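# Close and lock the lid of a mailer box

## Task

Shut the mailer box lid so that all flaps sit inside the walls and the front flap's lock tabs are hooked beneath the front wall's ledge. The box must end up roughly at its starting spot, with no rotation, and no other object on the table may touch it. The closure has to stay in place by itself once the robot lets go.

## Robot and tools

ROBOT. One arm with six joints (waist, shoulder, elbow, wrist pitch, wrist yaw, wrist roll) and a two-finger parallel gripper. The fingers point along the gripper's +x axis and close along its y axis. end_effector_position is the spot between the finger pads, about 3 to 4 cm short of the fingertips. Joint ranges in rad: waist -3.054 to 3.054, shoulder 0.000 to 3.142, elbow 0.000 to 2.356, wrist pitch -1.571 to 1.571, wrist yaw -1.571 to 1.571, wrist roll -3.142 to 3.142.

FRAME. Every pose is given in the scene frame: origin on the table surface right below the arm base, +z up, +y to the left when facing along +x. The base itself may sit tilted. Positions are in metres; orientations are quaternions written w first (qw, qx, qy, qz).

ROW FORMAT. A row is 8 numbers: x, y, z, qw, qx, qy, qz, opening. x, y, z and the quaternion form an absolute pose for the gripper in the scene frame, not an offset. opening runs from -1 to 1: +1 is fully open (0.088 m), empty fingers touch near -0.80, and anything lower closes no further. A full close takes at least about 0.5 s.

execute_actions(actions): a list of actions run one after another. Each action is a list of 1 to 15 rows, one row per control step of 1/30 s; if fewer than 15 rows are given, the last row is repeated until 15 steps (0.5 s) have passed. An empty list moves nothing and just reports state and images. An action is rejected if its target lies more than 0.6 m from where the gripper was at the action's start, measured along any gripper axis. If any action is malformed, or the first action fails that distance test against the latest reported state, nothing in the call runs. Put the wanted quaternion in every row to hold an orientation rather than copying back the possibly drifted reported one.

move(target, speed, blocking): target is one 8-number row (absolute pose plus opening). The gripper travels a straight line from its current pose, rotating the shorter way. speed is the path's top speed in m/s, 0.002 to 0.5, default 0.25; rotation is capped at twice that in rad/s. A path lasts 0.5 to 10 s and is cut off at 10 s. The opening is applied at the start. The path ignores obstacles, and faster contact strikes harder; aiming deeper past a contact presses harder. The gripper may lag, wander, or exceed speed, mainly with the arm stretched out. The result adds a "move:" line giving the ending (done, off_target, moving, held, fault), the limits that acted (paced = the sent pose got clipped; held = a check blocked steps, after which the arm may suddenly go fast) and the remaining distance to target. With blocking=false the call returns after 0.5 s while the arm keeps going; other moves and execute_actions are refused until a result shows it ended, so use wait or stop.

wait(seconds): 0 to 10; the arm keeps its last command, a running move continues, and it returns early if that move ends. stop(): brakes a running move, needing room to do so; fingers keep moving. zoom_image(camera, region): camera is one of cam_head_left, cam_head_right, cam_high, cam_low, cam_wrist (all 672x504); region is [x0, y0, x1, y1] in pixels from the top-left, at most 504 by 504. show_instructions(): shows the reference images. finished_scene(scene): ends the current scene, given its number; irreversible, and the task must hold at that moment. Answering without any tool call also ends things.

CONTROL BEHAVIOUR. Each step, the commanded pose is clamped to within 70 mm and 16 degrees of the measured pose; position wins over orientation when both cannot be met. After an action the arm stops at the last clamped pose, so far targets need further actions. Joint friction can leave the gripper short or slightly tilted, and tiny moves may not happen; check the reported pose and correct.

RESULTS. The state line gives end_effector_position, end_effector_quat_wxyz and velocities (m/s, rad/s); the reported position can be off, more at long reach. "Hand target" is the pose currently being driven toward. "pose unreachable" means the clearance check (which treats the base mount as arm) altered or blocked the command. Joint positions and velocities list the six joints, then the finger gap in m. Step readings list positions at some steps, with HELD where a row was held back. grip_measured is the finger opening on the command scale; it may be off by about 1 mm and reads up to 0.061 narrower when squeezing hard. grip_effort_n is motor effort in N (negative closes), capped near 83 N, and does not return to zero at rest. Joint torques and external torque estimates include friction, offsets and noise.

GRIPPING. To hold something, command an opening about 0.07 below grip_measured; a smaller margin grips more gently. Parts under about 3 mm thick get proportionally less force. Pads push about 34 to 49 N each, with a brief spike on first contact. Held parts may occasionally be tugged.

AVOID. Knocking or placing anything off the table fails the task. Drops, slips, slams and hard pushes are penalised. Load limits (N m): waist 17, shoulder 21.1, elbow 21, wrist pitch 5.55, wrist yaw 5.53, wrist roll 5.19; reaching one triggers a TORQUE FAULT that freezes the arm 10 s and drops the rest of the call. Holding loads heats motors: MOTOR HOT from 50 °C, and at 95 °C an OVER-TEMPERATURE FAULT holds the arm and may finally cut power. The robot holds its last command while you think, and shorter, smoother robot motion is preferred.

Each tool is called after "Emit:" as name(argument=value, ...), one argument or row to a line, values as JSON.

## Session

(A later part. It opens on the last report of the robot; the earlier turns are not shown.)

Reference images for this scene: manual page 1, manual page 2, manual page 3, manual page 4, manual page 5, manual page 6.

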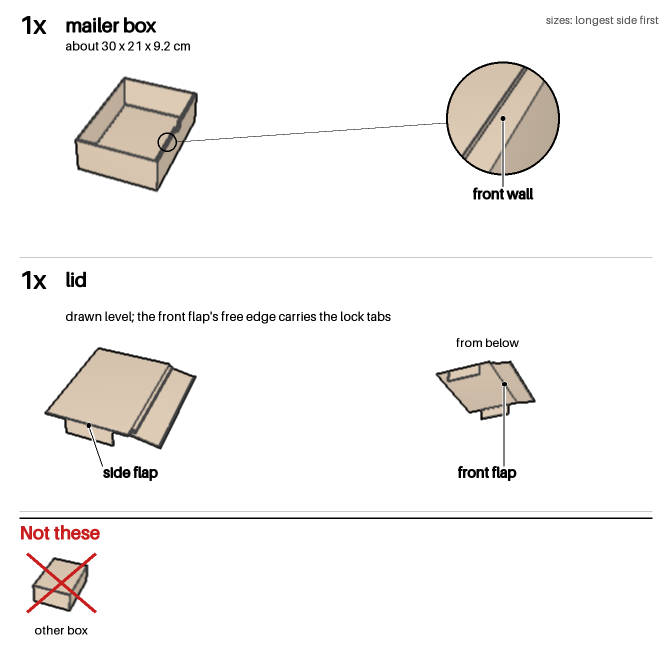

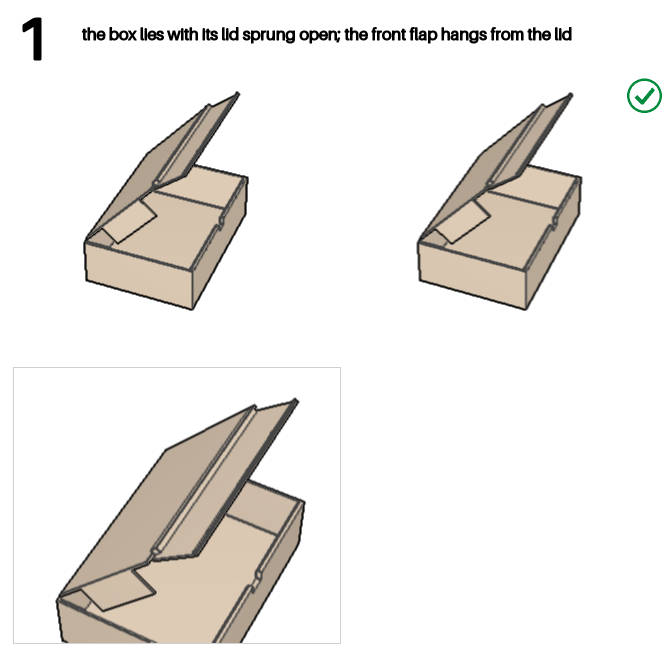

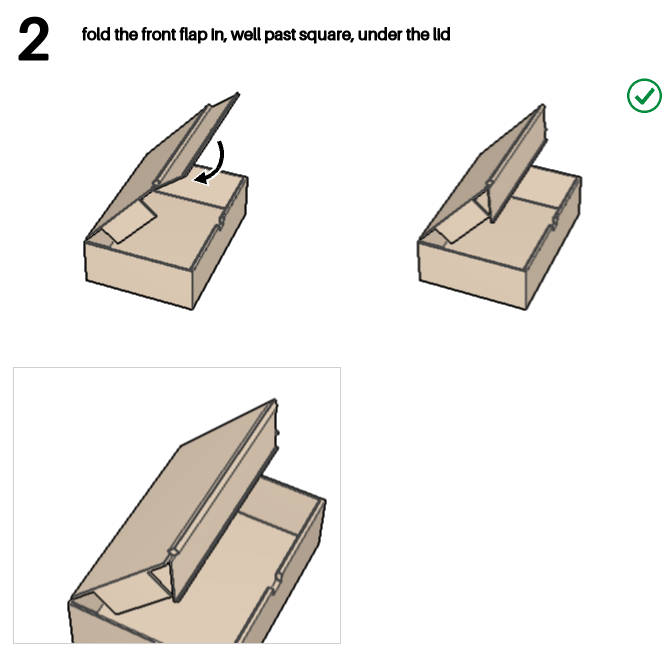

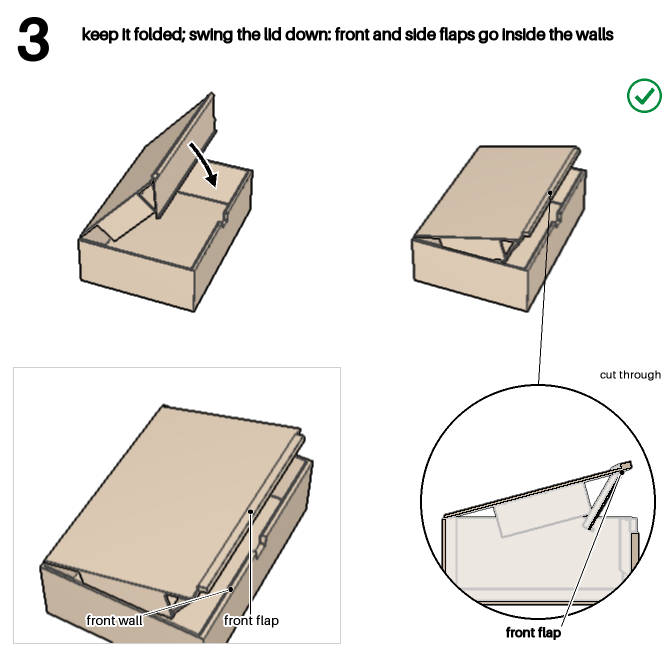

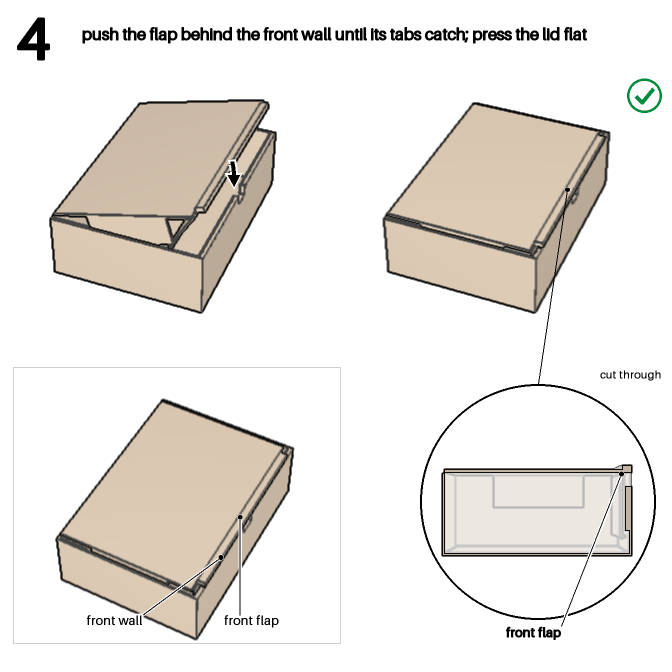

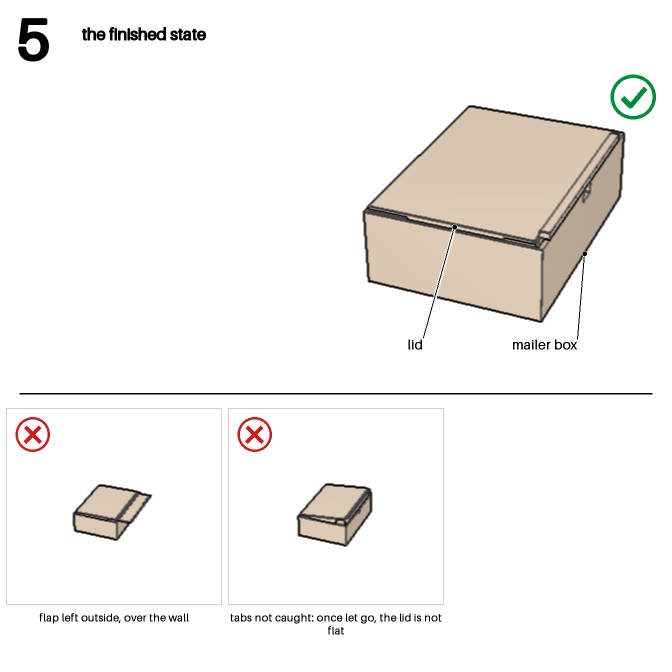

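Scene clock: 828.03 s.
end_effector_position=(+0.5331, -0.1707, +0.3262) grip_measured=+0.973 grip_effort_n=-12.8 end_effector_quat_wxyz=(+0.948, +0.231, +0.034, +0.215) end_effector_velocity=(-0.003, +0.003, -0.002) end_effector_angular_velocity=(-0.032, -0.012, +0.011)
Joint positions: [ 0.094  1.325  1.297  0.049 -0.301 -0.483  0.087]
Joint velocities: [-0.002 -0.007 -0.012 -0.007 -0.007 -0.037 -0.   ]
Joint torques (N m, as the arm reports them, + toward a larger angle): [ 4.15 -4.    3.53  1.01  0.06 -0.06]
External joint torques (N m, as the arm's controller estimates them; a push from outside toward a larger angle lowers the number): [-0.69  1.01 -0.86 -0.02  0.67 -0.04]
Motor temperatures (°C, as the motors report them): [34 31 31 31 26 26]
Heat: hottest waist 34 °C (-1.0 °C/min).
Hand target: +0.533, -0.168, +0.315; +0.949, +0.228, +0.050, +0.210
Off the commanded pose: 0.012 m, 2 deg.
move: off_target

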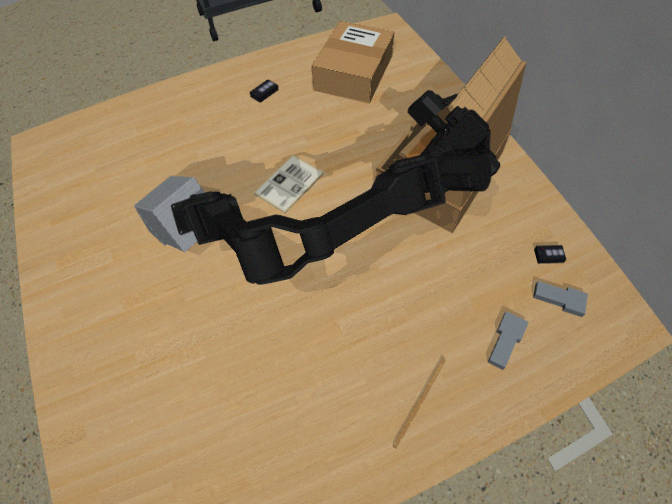

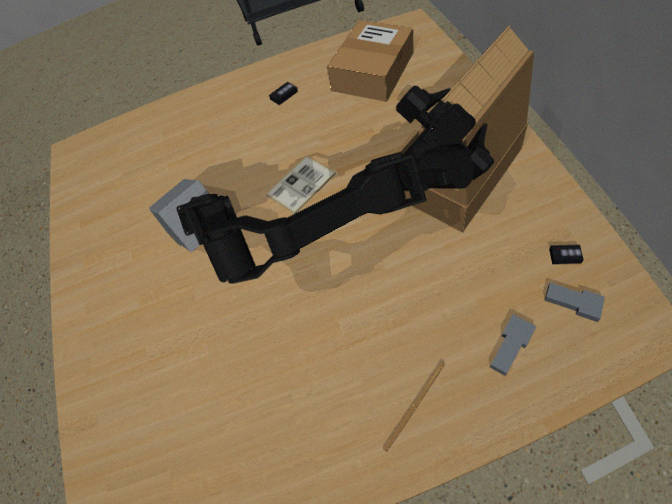

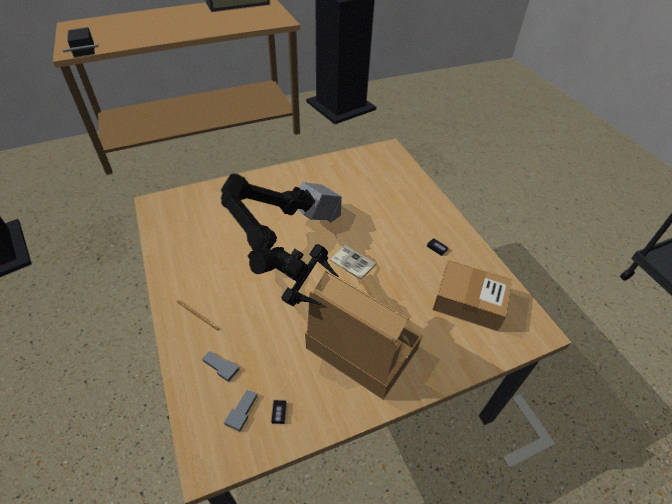

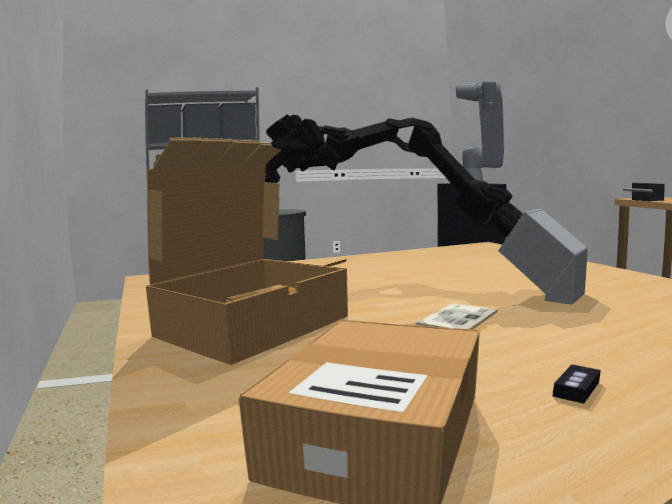

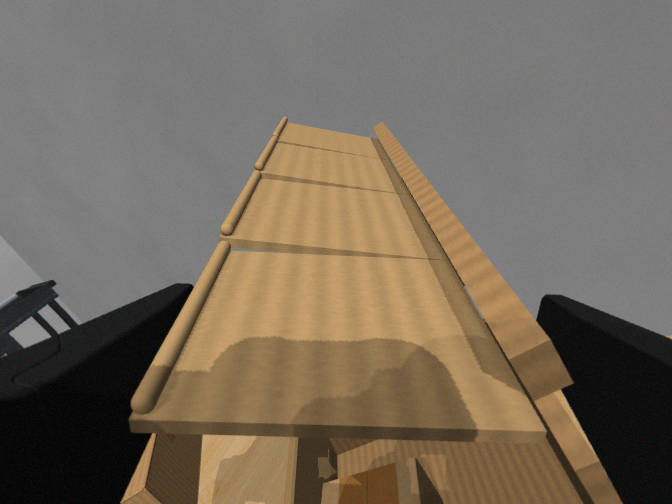

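Excellent. Continue: roll 12, closing a bit.

Emit:
move(
  target=[0.532,-0.165,0.301,0.971,0.102,0.023,0.215,0.9],
  speed=0.06,
)

Emit:
zoom_image(
  camera="cam_low",
  region=[120,70,400,300],
)

Scene clock: 833.83 s.
end_effector_position=(+0.5315, -0.1683, +0.3116) grip_measured=+0.903 grip_effort_n=-13.7 end_effector_quat_wxyz=(+0.971, +0.104, +0.011, +0.214) end_effector_velocity=(-0.002, +0.003, -0.002) end_effector_angular_velocity=(-0.015, -0.013, +0.018)
Joint positions: [ 0.064  1.325  1.255  0.089 -0.318 -0.744  0.083]
Joint velocities: [-0.007 -0.002 -0.007 -0.007 -0.022 -0.022 -0.   ]
Joint torques (N m, as the arm reports them, + toward a larger angle): [ 3.93 -3.68  3.94  1.13 -0.47 -0.12]
External joint torques (N m, as the arm's controller estimates them; a push from outside toward a larger angle lowers the number): [-0.86  1.54 -0.54  0.06  0.13 -0.11]
Motor temperatures (°C, as the motors report them): [34 31 31 31 26 26]
Heat: hottest waist 34 °C (-1.0 °C/min).
Hand target: +0.532, -0.165, +0.301; +0.971, +0.102, +0.023, +0.215
Off the commanded pose: 0.011 m, 1 deg.
move: off_target

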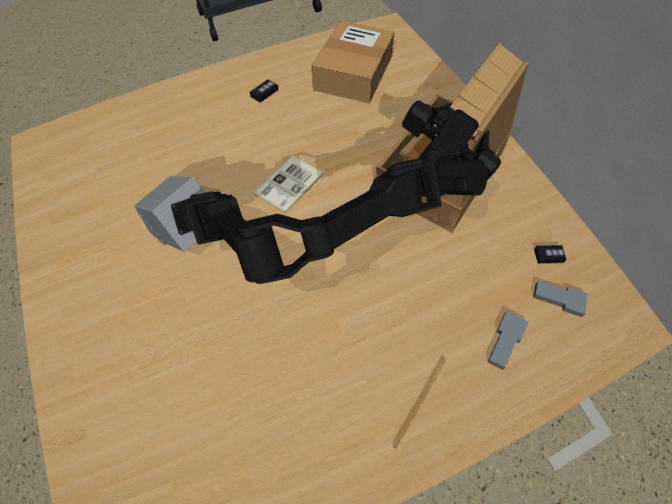

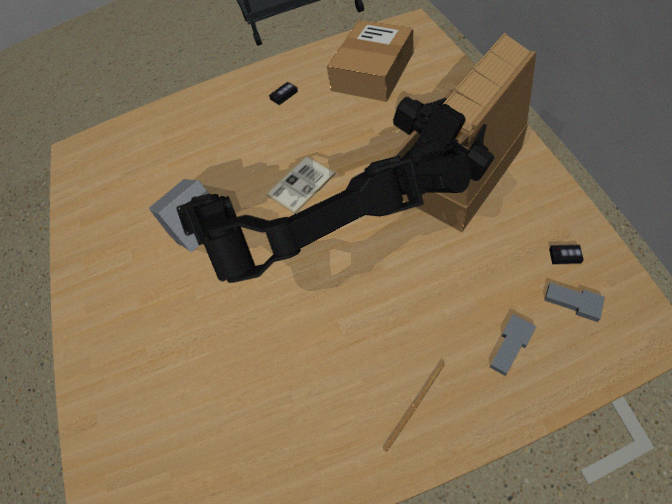

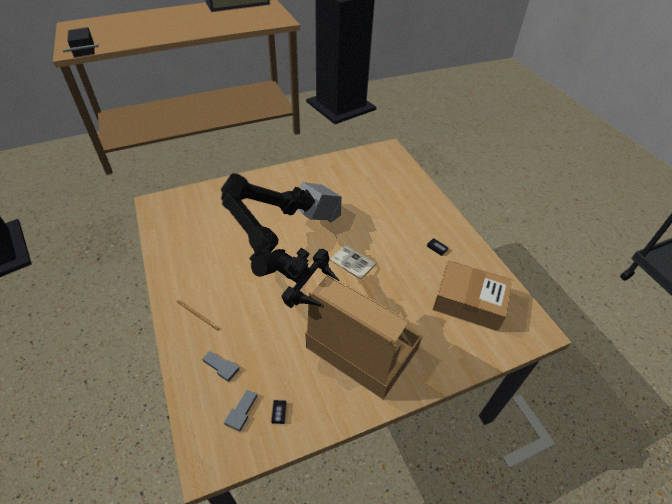

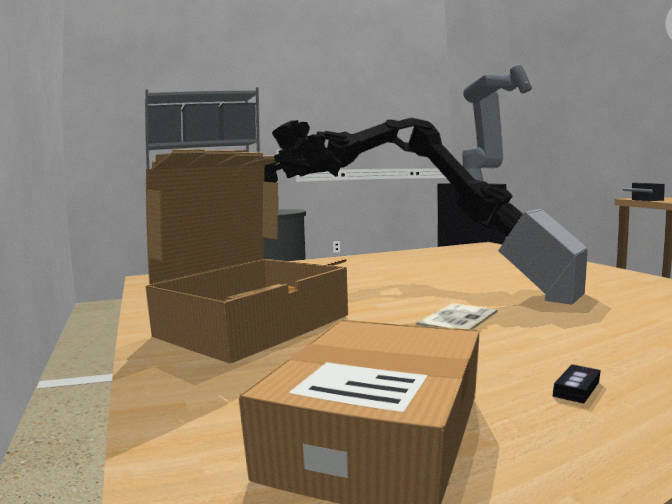

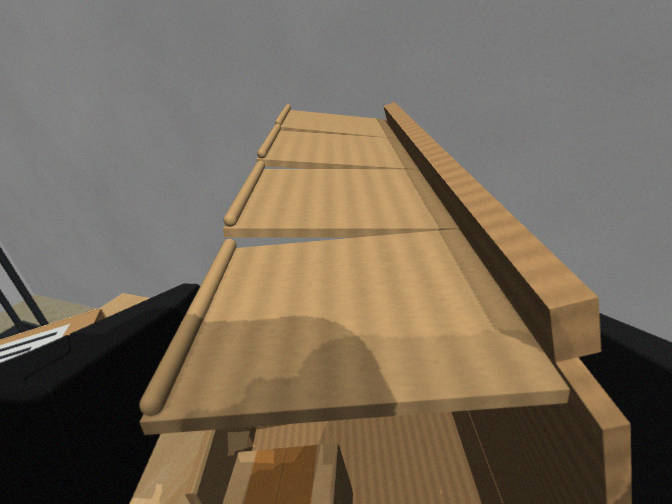

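Region (120, 70, 400, 300) of cam_low's 672x504 image, scaled by 1.800, with more detail than that image has; it fills the top 414 rows of this view, and the rest is white.

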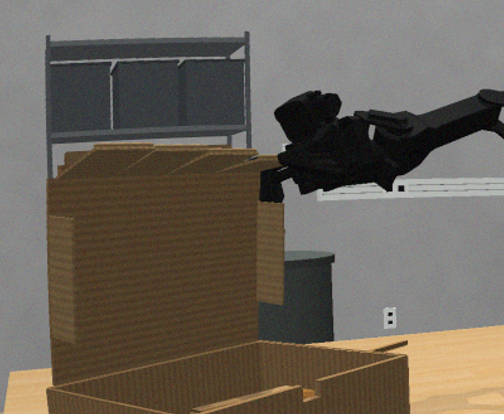

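Emit:
move(
  target=[0.533,-0.167,0.293,0.976,0,0,0.216,0.74],
  speed=0.06,
)

Emit:
zoom_image(
  camera="cam_low",
  region=[120,70,400,300],
)

Scene clock: 839.13 s.
end_effector_position=(+0.5321, -0.1717, +0.3012) grip_measured=+0.744 grip_effort_n=-19.8 end_effector_quat_wxyz=(+0.977, +0.002, -0.008, +0.212) end_effector_velocity=(-0.001, +0.001, -0.001) end_effector_angular_velocity=(-0.018, -0.008, +0.008)
Joint positions: [ 0.031  1.33   1.247  0.102 -0.342 -0.951  0.075]
Joint velocities: [-0.002 -0.002 -0.002 -0.007 -0.007 -0.022 -0.   ]
Joint torques (N m, as the arm reports them, + toward a larger angle): [ 4.42 -3.69  4.29  1.24 -0.59 -0.12]
External joint torques (N m, as the arm's controller estimates them; a push from outside toward a larger angle lowers the number): [-0.37  1.71 -0.14  0.2   0.02 -0.13]
Motor temperatures (°C, as the motors report them): [34 31 31 31 26 26]
Heat: hottest waist 34 °C (-1.0 °C/min).
Hand target: +0.533, -0.167, +0.293; +0.976, +0.000, -0.000, +0.216
Off the commanded pose: 0.010 m, 1 deg.
move: off_target

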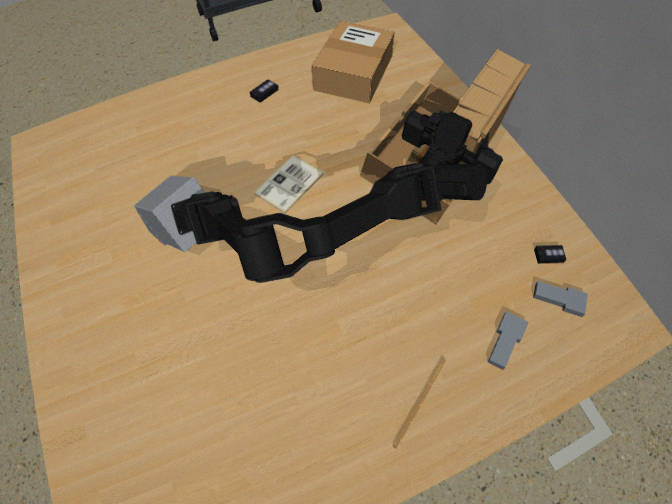

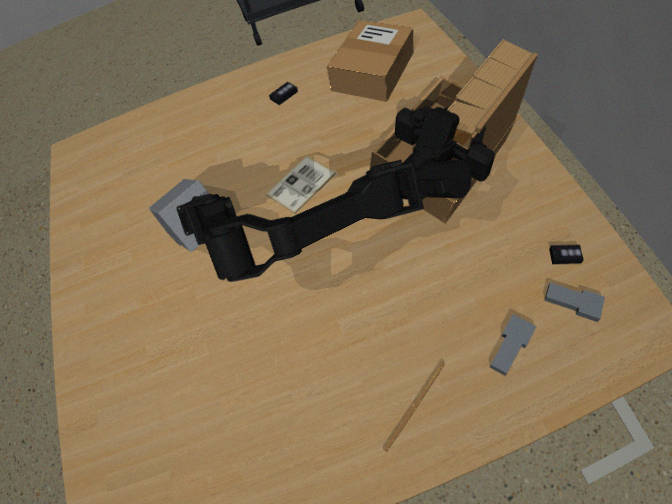

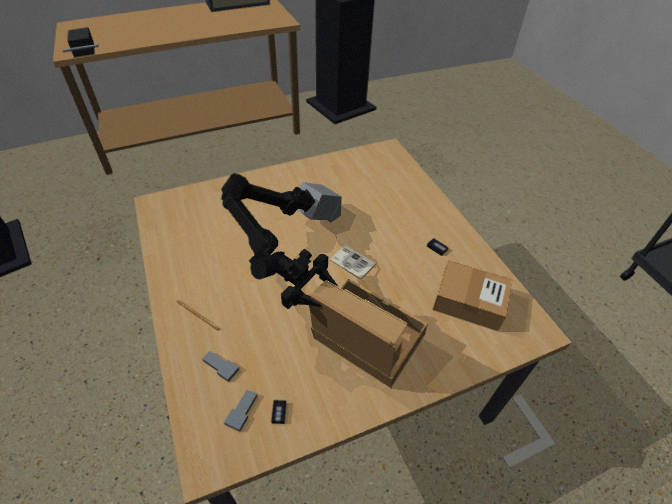

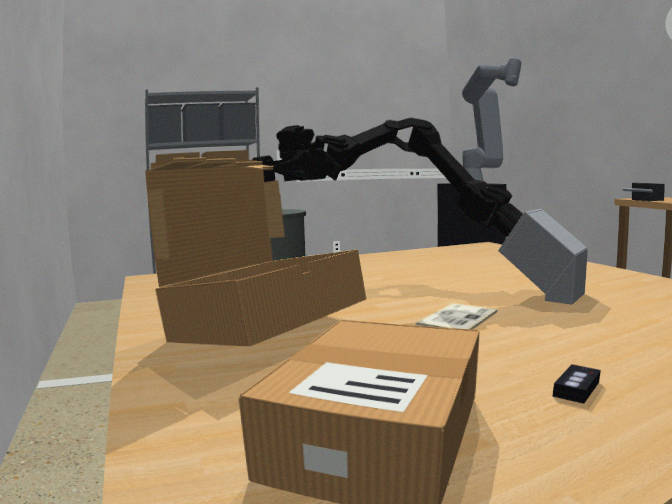

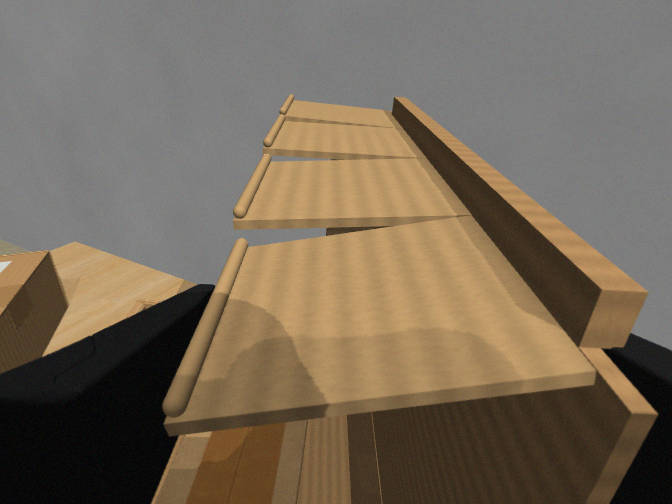

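Region (120, 70, 400, 300) of cam_low's 672x504 image, scaled by 1.800, with more detail than that image has; it fills the top 414 rows of this view, and the rest is white.

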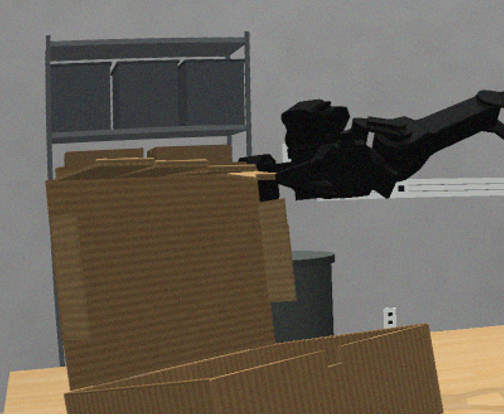

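Emit:
move(
  target=[0.531,-0.163,0.283,0.968,-0.127,-0.028,0.214,0.72],
  speed=0.06,
)

Emit:
move(
  target=[0.533,-0.168,0.276,0.949,-0.228,-0.05,0.21,0.6],
  speed=0.08,
)

Emit:
zoom_image(
  camera="cam_low",
  region=[120,100,400,330],
)

Scene clock: 845.40 s.
end_effector_position=(+0.5302, -0.1680, +0.2921) grip_measured=+0.723 grip_effort_n=-13.7 end_effector_quat_wxyz=(+0.969, -0.125, -0.036, +0.209) end_effector_velocity=(-0.001, -0.004, +0.003) end_effector_angular_velocity=(-0.020, -0.027, -0.014)
Joint positions: [ 0.013  1.332  1.212  0.14  -0.361 -1.212  0.074]
Joint velocities: [-0.002 -0.007 -0.007  0.022 -0.007 -0.022  0.   ]
Joint torques (N m, as the arm reports them, + toward a larger angle): [ 4.33 -3.66  4.21  1.21 -0.63 -0.12]
External joint torques (N m, as the arm's controller estimates them; a push from outside toward a larger angle lowers the number): [-0.47  1.91 -0.24  0.16 -0.02 -0.14]
Motor temperatures (°C, as the motors report them): [34 31 31 31 26 26]
Heat: hottest waist 34 °C (-1.0 °C/min).
Hand target: +0.531, -0.163, +0.283; +0.968, -0.127, -0.028, +0.214
Off the commanded pose: 0.010 m, 1 deg.
move: off_target

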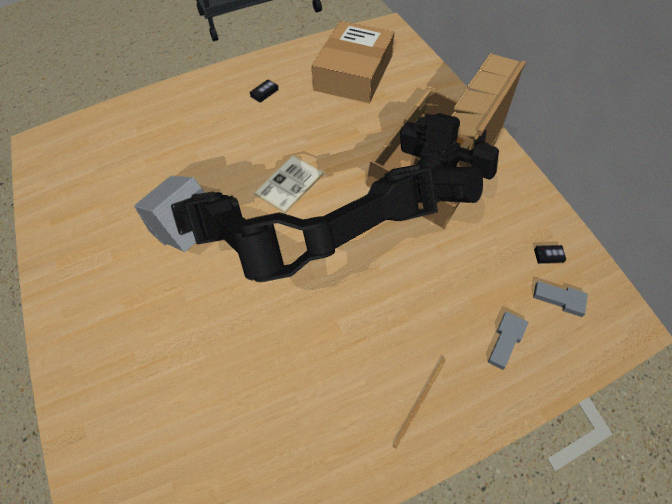

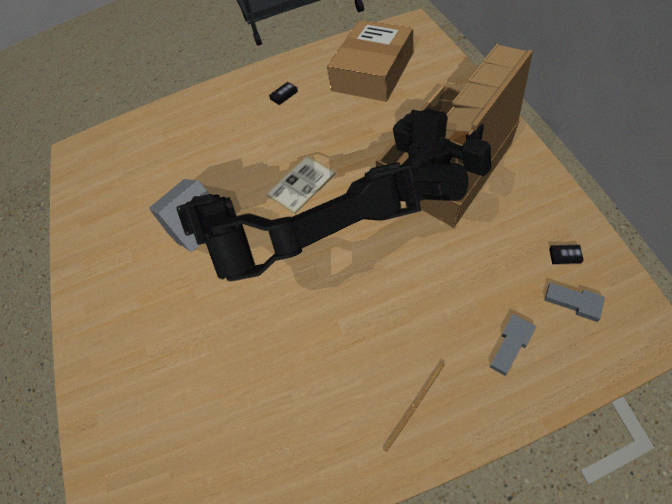

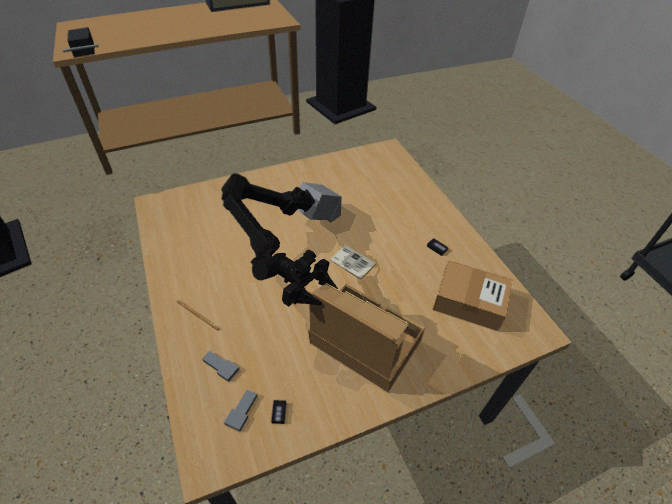

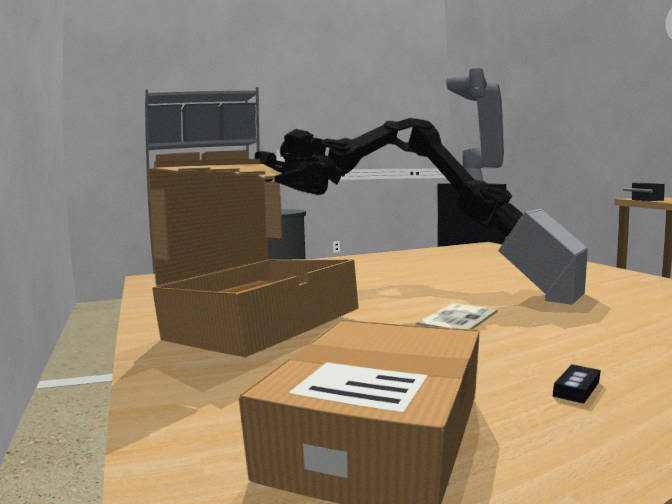

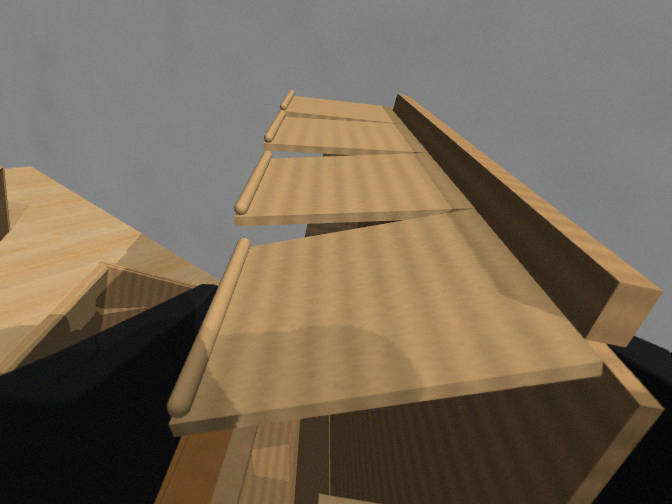

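Scene clock: 847.03 s.
end_effector_position=(+0.5309, -0.1715, +0.2845) grip_measured=+0.614 grip_effort_n=-81.6 end_effector_quat_wxyz=(+0.950, -0.229, -0.059, +0.204) end_effector_velocity=(-0.001, +0.006, -0.002) end_effector_angular_velocity=(-0.038, -0.025, +0.023)
Joint positions: [-0.016  1.339  1.212  0.147 -0.391 -1.427  0.069]
Joint velocities: [-0.002  0.007 -0.002 -0.007 -0.022 -0.051 -0.   ]
Joint torques (N m, as the arm reports them, + toward a larger angle): [ 4.22 -3.43  5.44  0.92 -0.59  0.13]
External joint torques (N m, as the arm's controller estimates them; a push from outside toward a larger angle lowers the number): [-0.55  2.1   1.18 -0.06  0.    0.07]
Motor temperatures (°C, as the motors report them): [34 31 31 31 26 26]
Heat: hottest waist 34 °C (-1.0 °C/min).
Hand target: +0.533, -0.168, +0.276; +0.949, -0.228, -0.050, +0.210
Off the commanded pose: 0.009 m, 1 deg.
move: off_target

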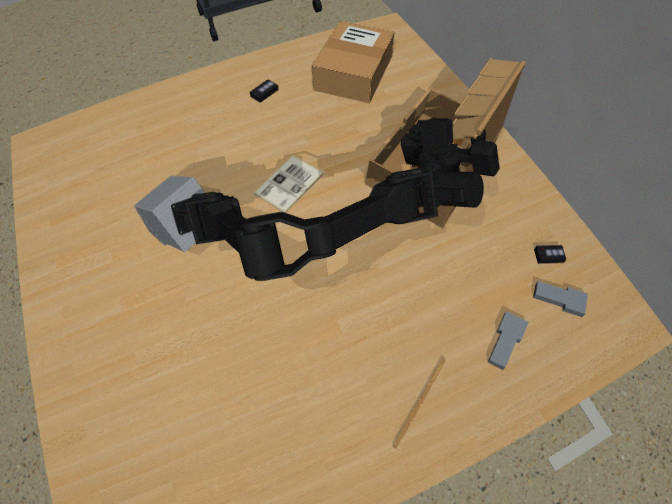

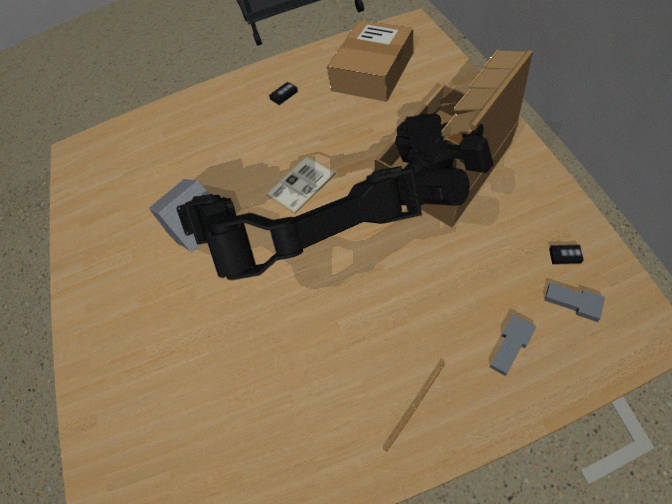

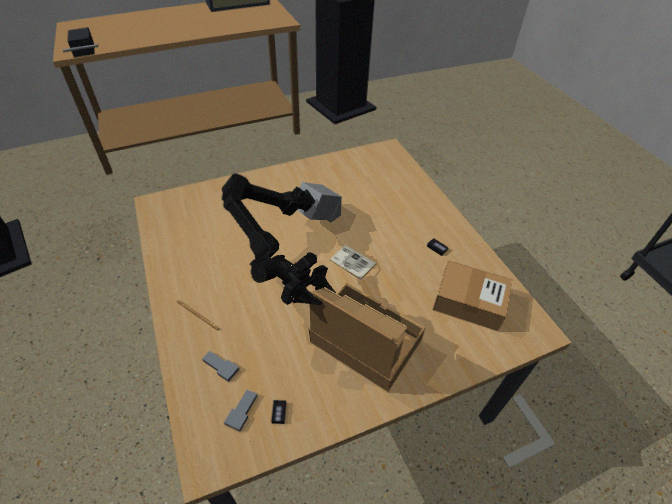

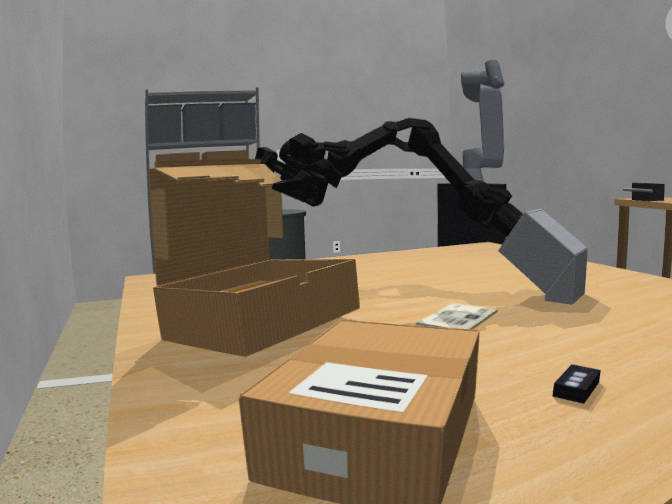

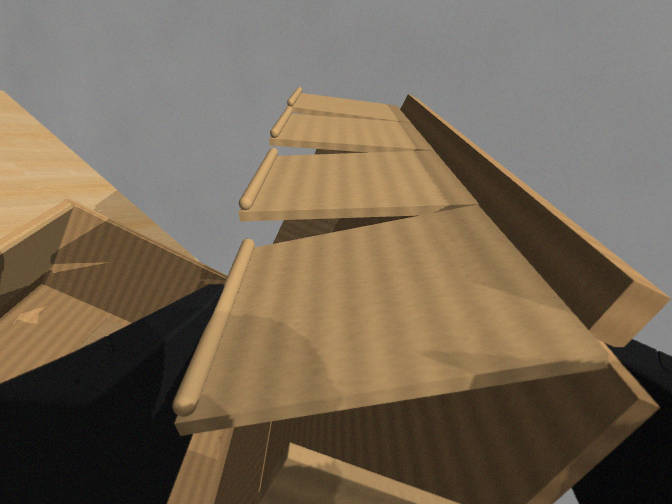

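Region (120, 100, 400, 330) of cam_low's 672x504 image, scaled by 1.800, with more detail than that image has; it fills the top 414 rows of this view, and the rest is white.

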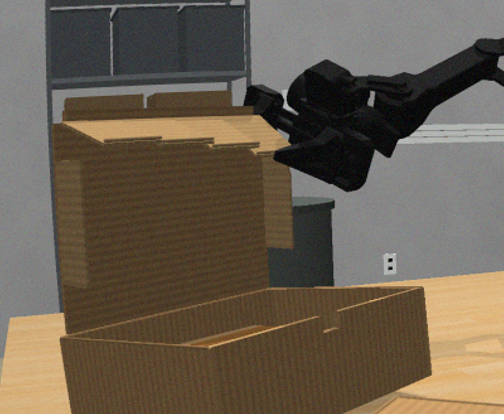

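Emit:
move(
  target=[0.534,-0.170,0.258,0.975,0.043,0.009,0.216,0.63],
  speed=0.08,
)

Emit:
zoom_image(
  camera="cam_low",
  region=[120,100,400,330],
)

Scene clock: 855.90 s.
end_effector_position=(+0.5337, -0.1886, +0.2938) grip_measured=+0.658 grip_effort_n=-83.5 end_effector_quat_wxyz=(+0.980, +0.016, -0.041, +0.195) end_effector_velocity=(-0.002, +0.002, +0.001) end_effector_angular_velocity=(+0.013, -0.007, +0.018)
Joint positions: [-0.047  1.339  1.226  0.209 -0.457 -0.905  0.071]
Joint velocities: [-0.002 -0.002 -0.002 -0.007 -0.022  0.007 -0.   ]
Joint torques (N m, as the arm reports them, + toward a larger angle): [ 2.2  -1.73  0.96 -0.53  0.02  1.34]
External joint torques (N m, as the arm's controller estimates them; a push from outside toward a larger angle lowers the number): [-2.54  4.3  -3.57 -1.61  0.62  1.33]
Motor temperatures (°C, as the motors report them): [34 31 31 31 26 26]
Heat: hottest waist 34 °C (-1.0 °C/min).
Hand target: +0.532, -0.170, +0.259; +0.976, +0.043, +0.009, +0.215
Off the commanded pose: 0.040 m, 7 deg.
move: off_target

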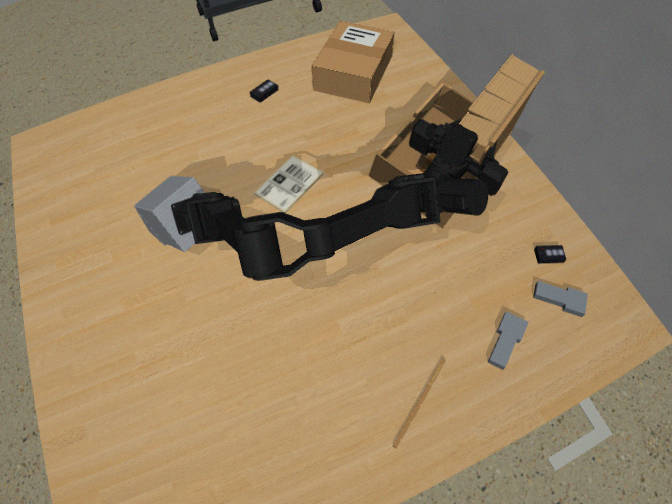

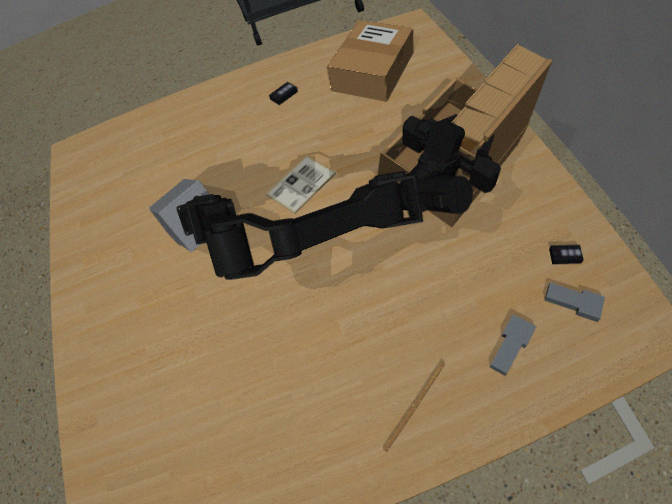

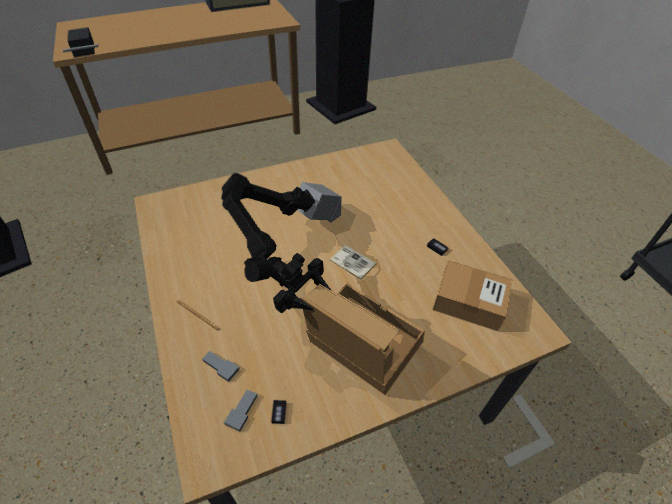

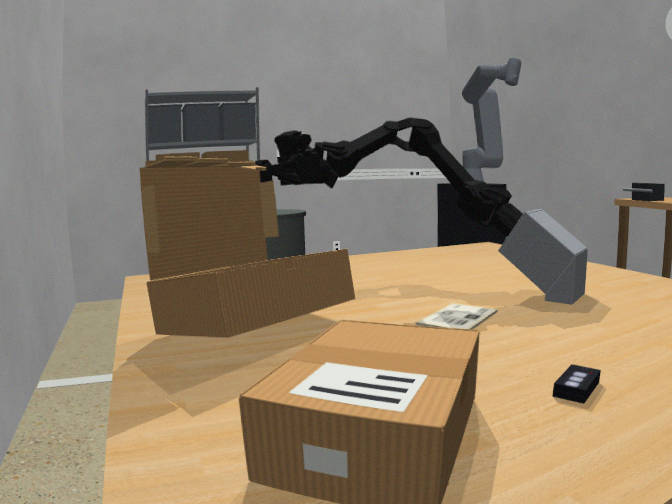

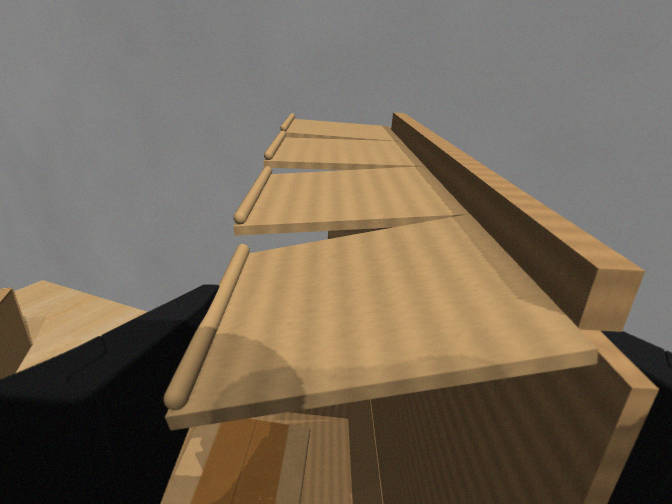

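Region (120, 100, 400, 330) of cam_low's 672x504 image, scaled by 1.800, with more detail than that image has; it fills the top 414 rows of this view, and the rest is white.

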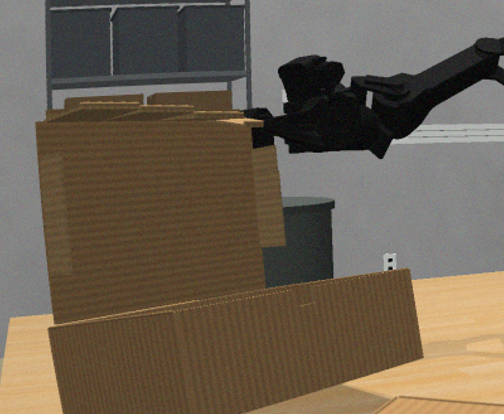

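Emit:
execute_actions(
  actions=[
    [[0.534,-0.170,0.272,0.976,0,0,0.216,0.68]],
    [[0.534,-0.170,0.270,0.976,0,0,0.216,0.71]],
    [[0.534,-0.170,0.270,0.976,0,0,0.216,0.73]],
  ],
)

Scene clock: 861.73 s.
end_effector_position=(+0.5329, -0.1799, +0.2956) grip_measured=+0.729 grip_effort_n=7.7 end_effector_quat_wxyz=(+0.978, -0.009, -0.036, +0.207) end_effector_velocity=(-0.002, +0.008, -0.012) end_effector_angular_velocity=(+0.011, +0.039, +0.037)
Joint positions: [-0.021  1.338  1.232  0.167 -0.429 -0.966  0.075]
Joint velocities: [-0.012  0.007 -0.007 -0.037 -0.007  0.007 -0.   ]
Joint torques (N m, as the arm reports them, + toward a larger angle): [ 2.9  -2.75  2.77  0.24  0.13  0.42]
External joint torques (N m, as the arm's controller estimates them; a push from outside toward a larger angle lowers the number): [-1.85  2.87 -1.54 -0.81  0.72  0.42]
External joint torques at the end of the 1st action: [-1.57  3.06 -1.4  -1.19  0.87  0.42]
External joint torques at the end of the 2nd action: [-1.9   3.08 -1.77 -0.91  0.69  0.41]
Motor temperatures (°C, as the motors report them): [34 31 30 30 26 26]
Heat: hottest waist 34 °C (-1.0 °C/min).
Hand target: +0.533, -0.170, +0.270; +0.976, -0.000, -0.000, +0.216
Off the commanded pose: 0.027 m, 4 deg.
Step readings (end_effector_position; steps 1 to 15: 1st action; 16 to 30: 2nd action; 31 to 45: 3rd action):
0: (+0.5338, -0.1888, +0.2939)
1: (+0.5338, -0.1891, +0.2944)
2: (+0.5338, -0.1880, +0.2945)
4: (+0.5334, -0.1849, +0.2950)
8: (+0.5331, -0.1814, +0.2953)
15: (+0.5329, -0.1802, +0.2953)
16: (+0.5330, -0.1802, +0.2953)
17: (+0.5330, -0.1802, +0.2953)
19: (+0.5330, -0.1802, +0.2953)
23: (+0.5330, -0.1801, +0.2954)
30: (+0.5330, -0.1801, +0.2954)
31: (+0.5329, -0.1801, +0.2954)
32: (+0.5329, -0.1801, +0.2955)
34: (+0.5329, -0.1800, +0.2955)
38: (+0.5329, -0.1799, +0.2957)
45: end_effector_position above

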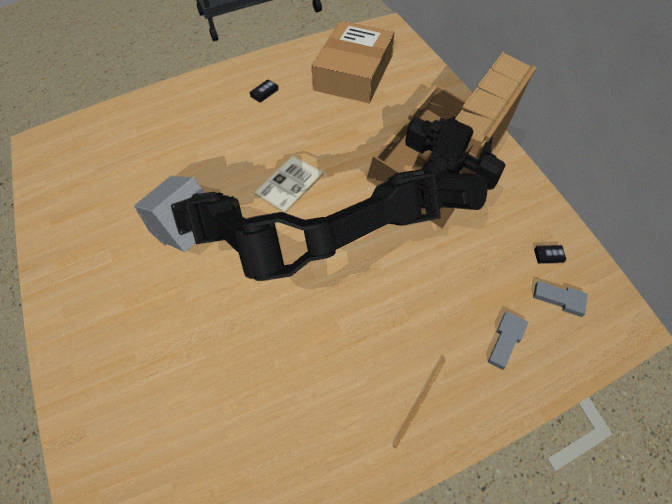

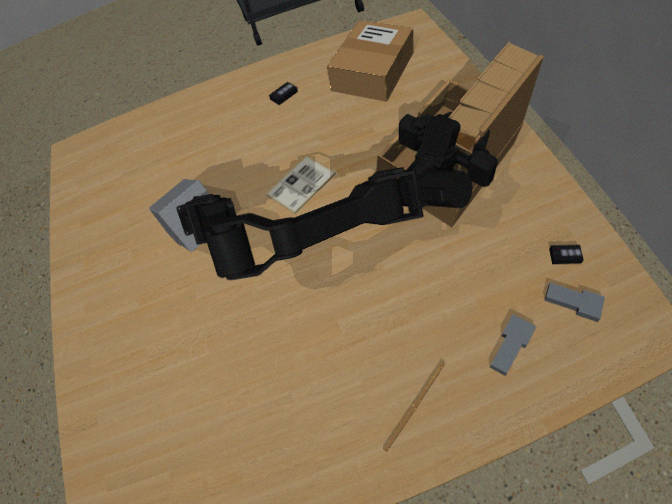

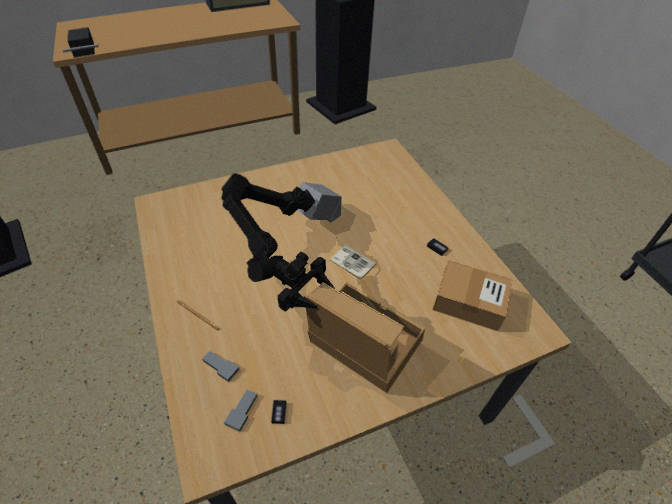

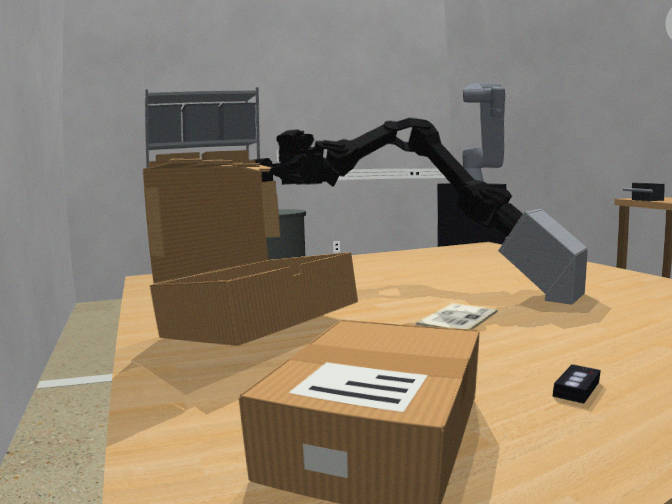

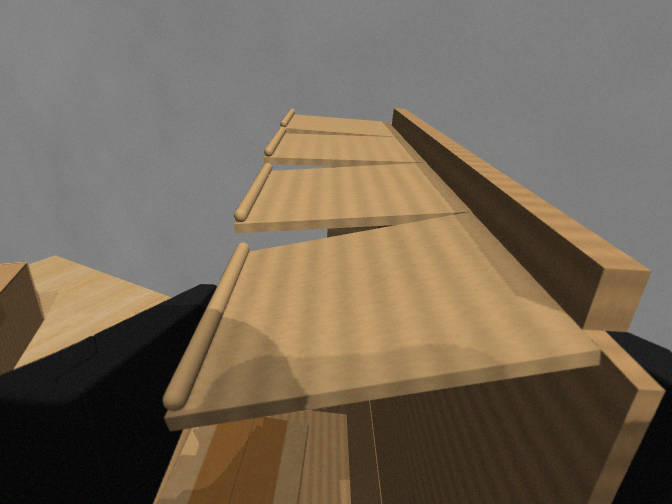

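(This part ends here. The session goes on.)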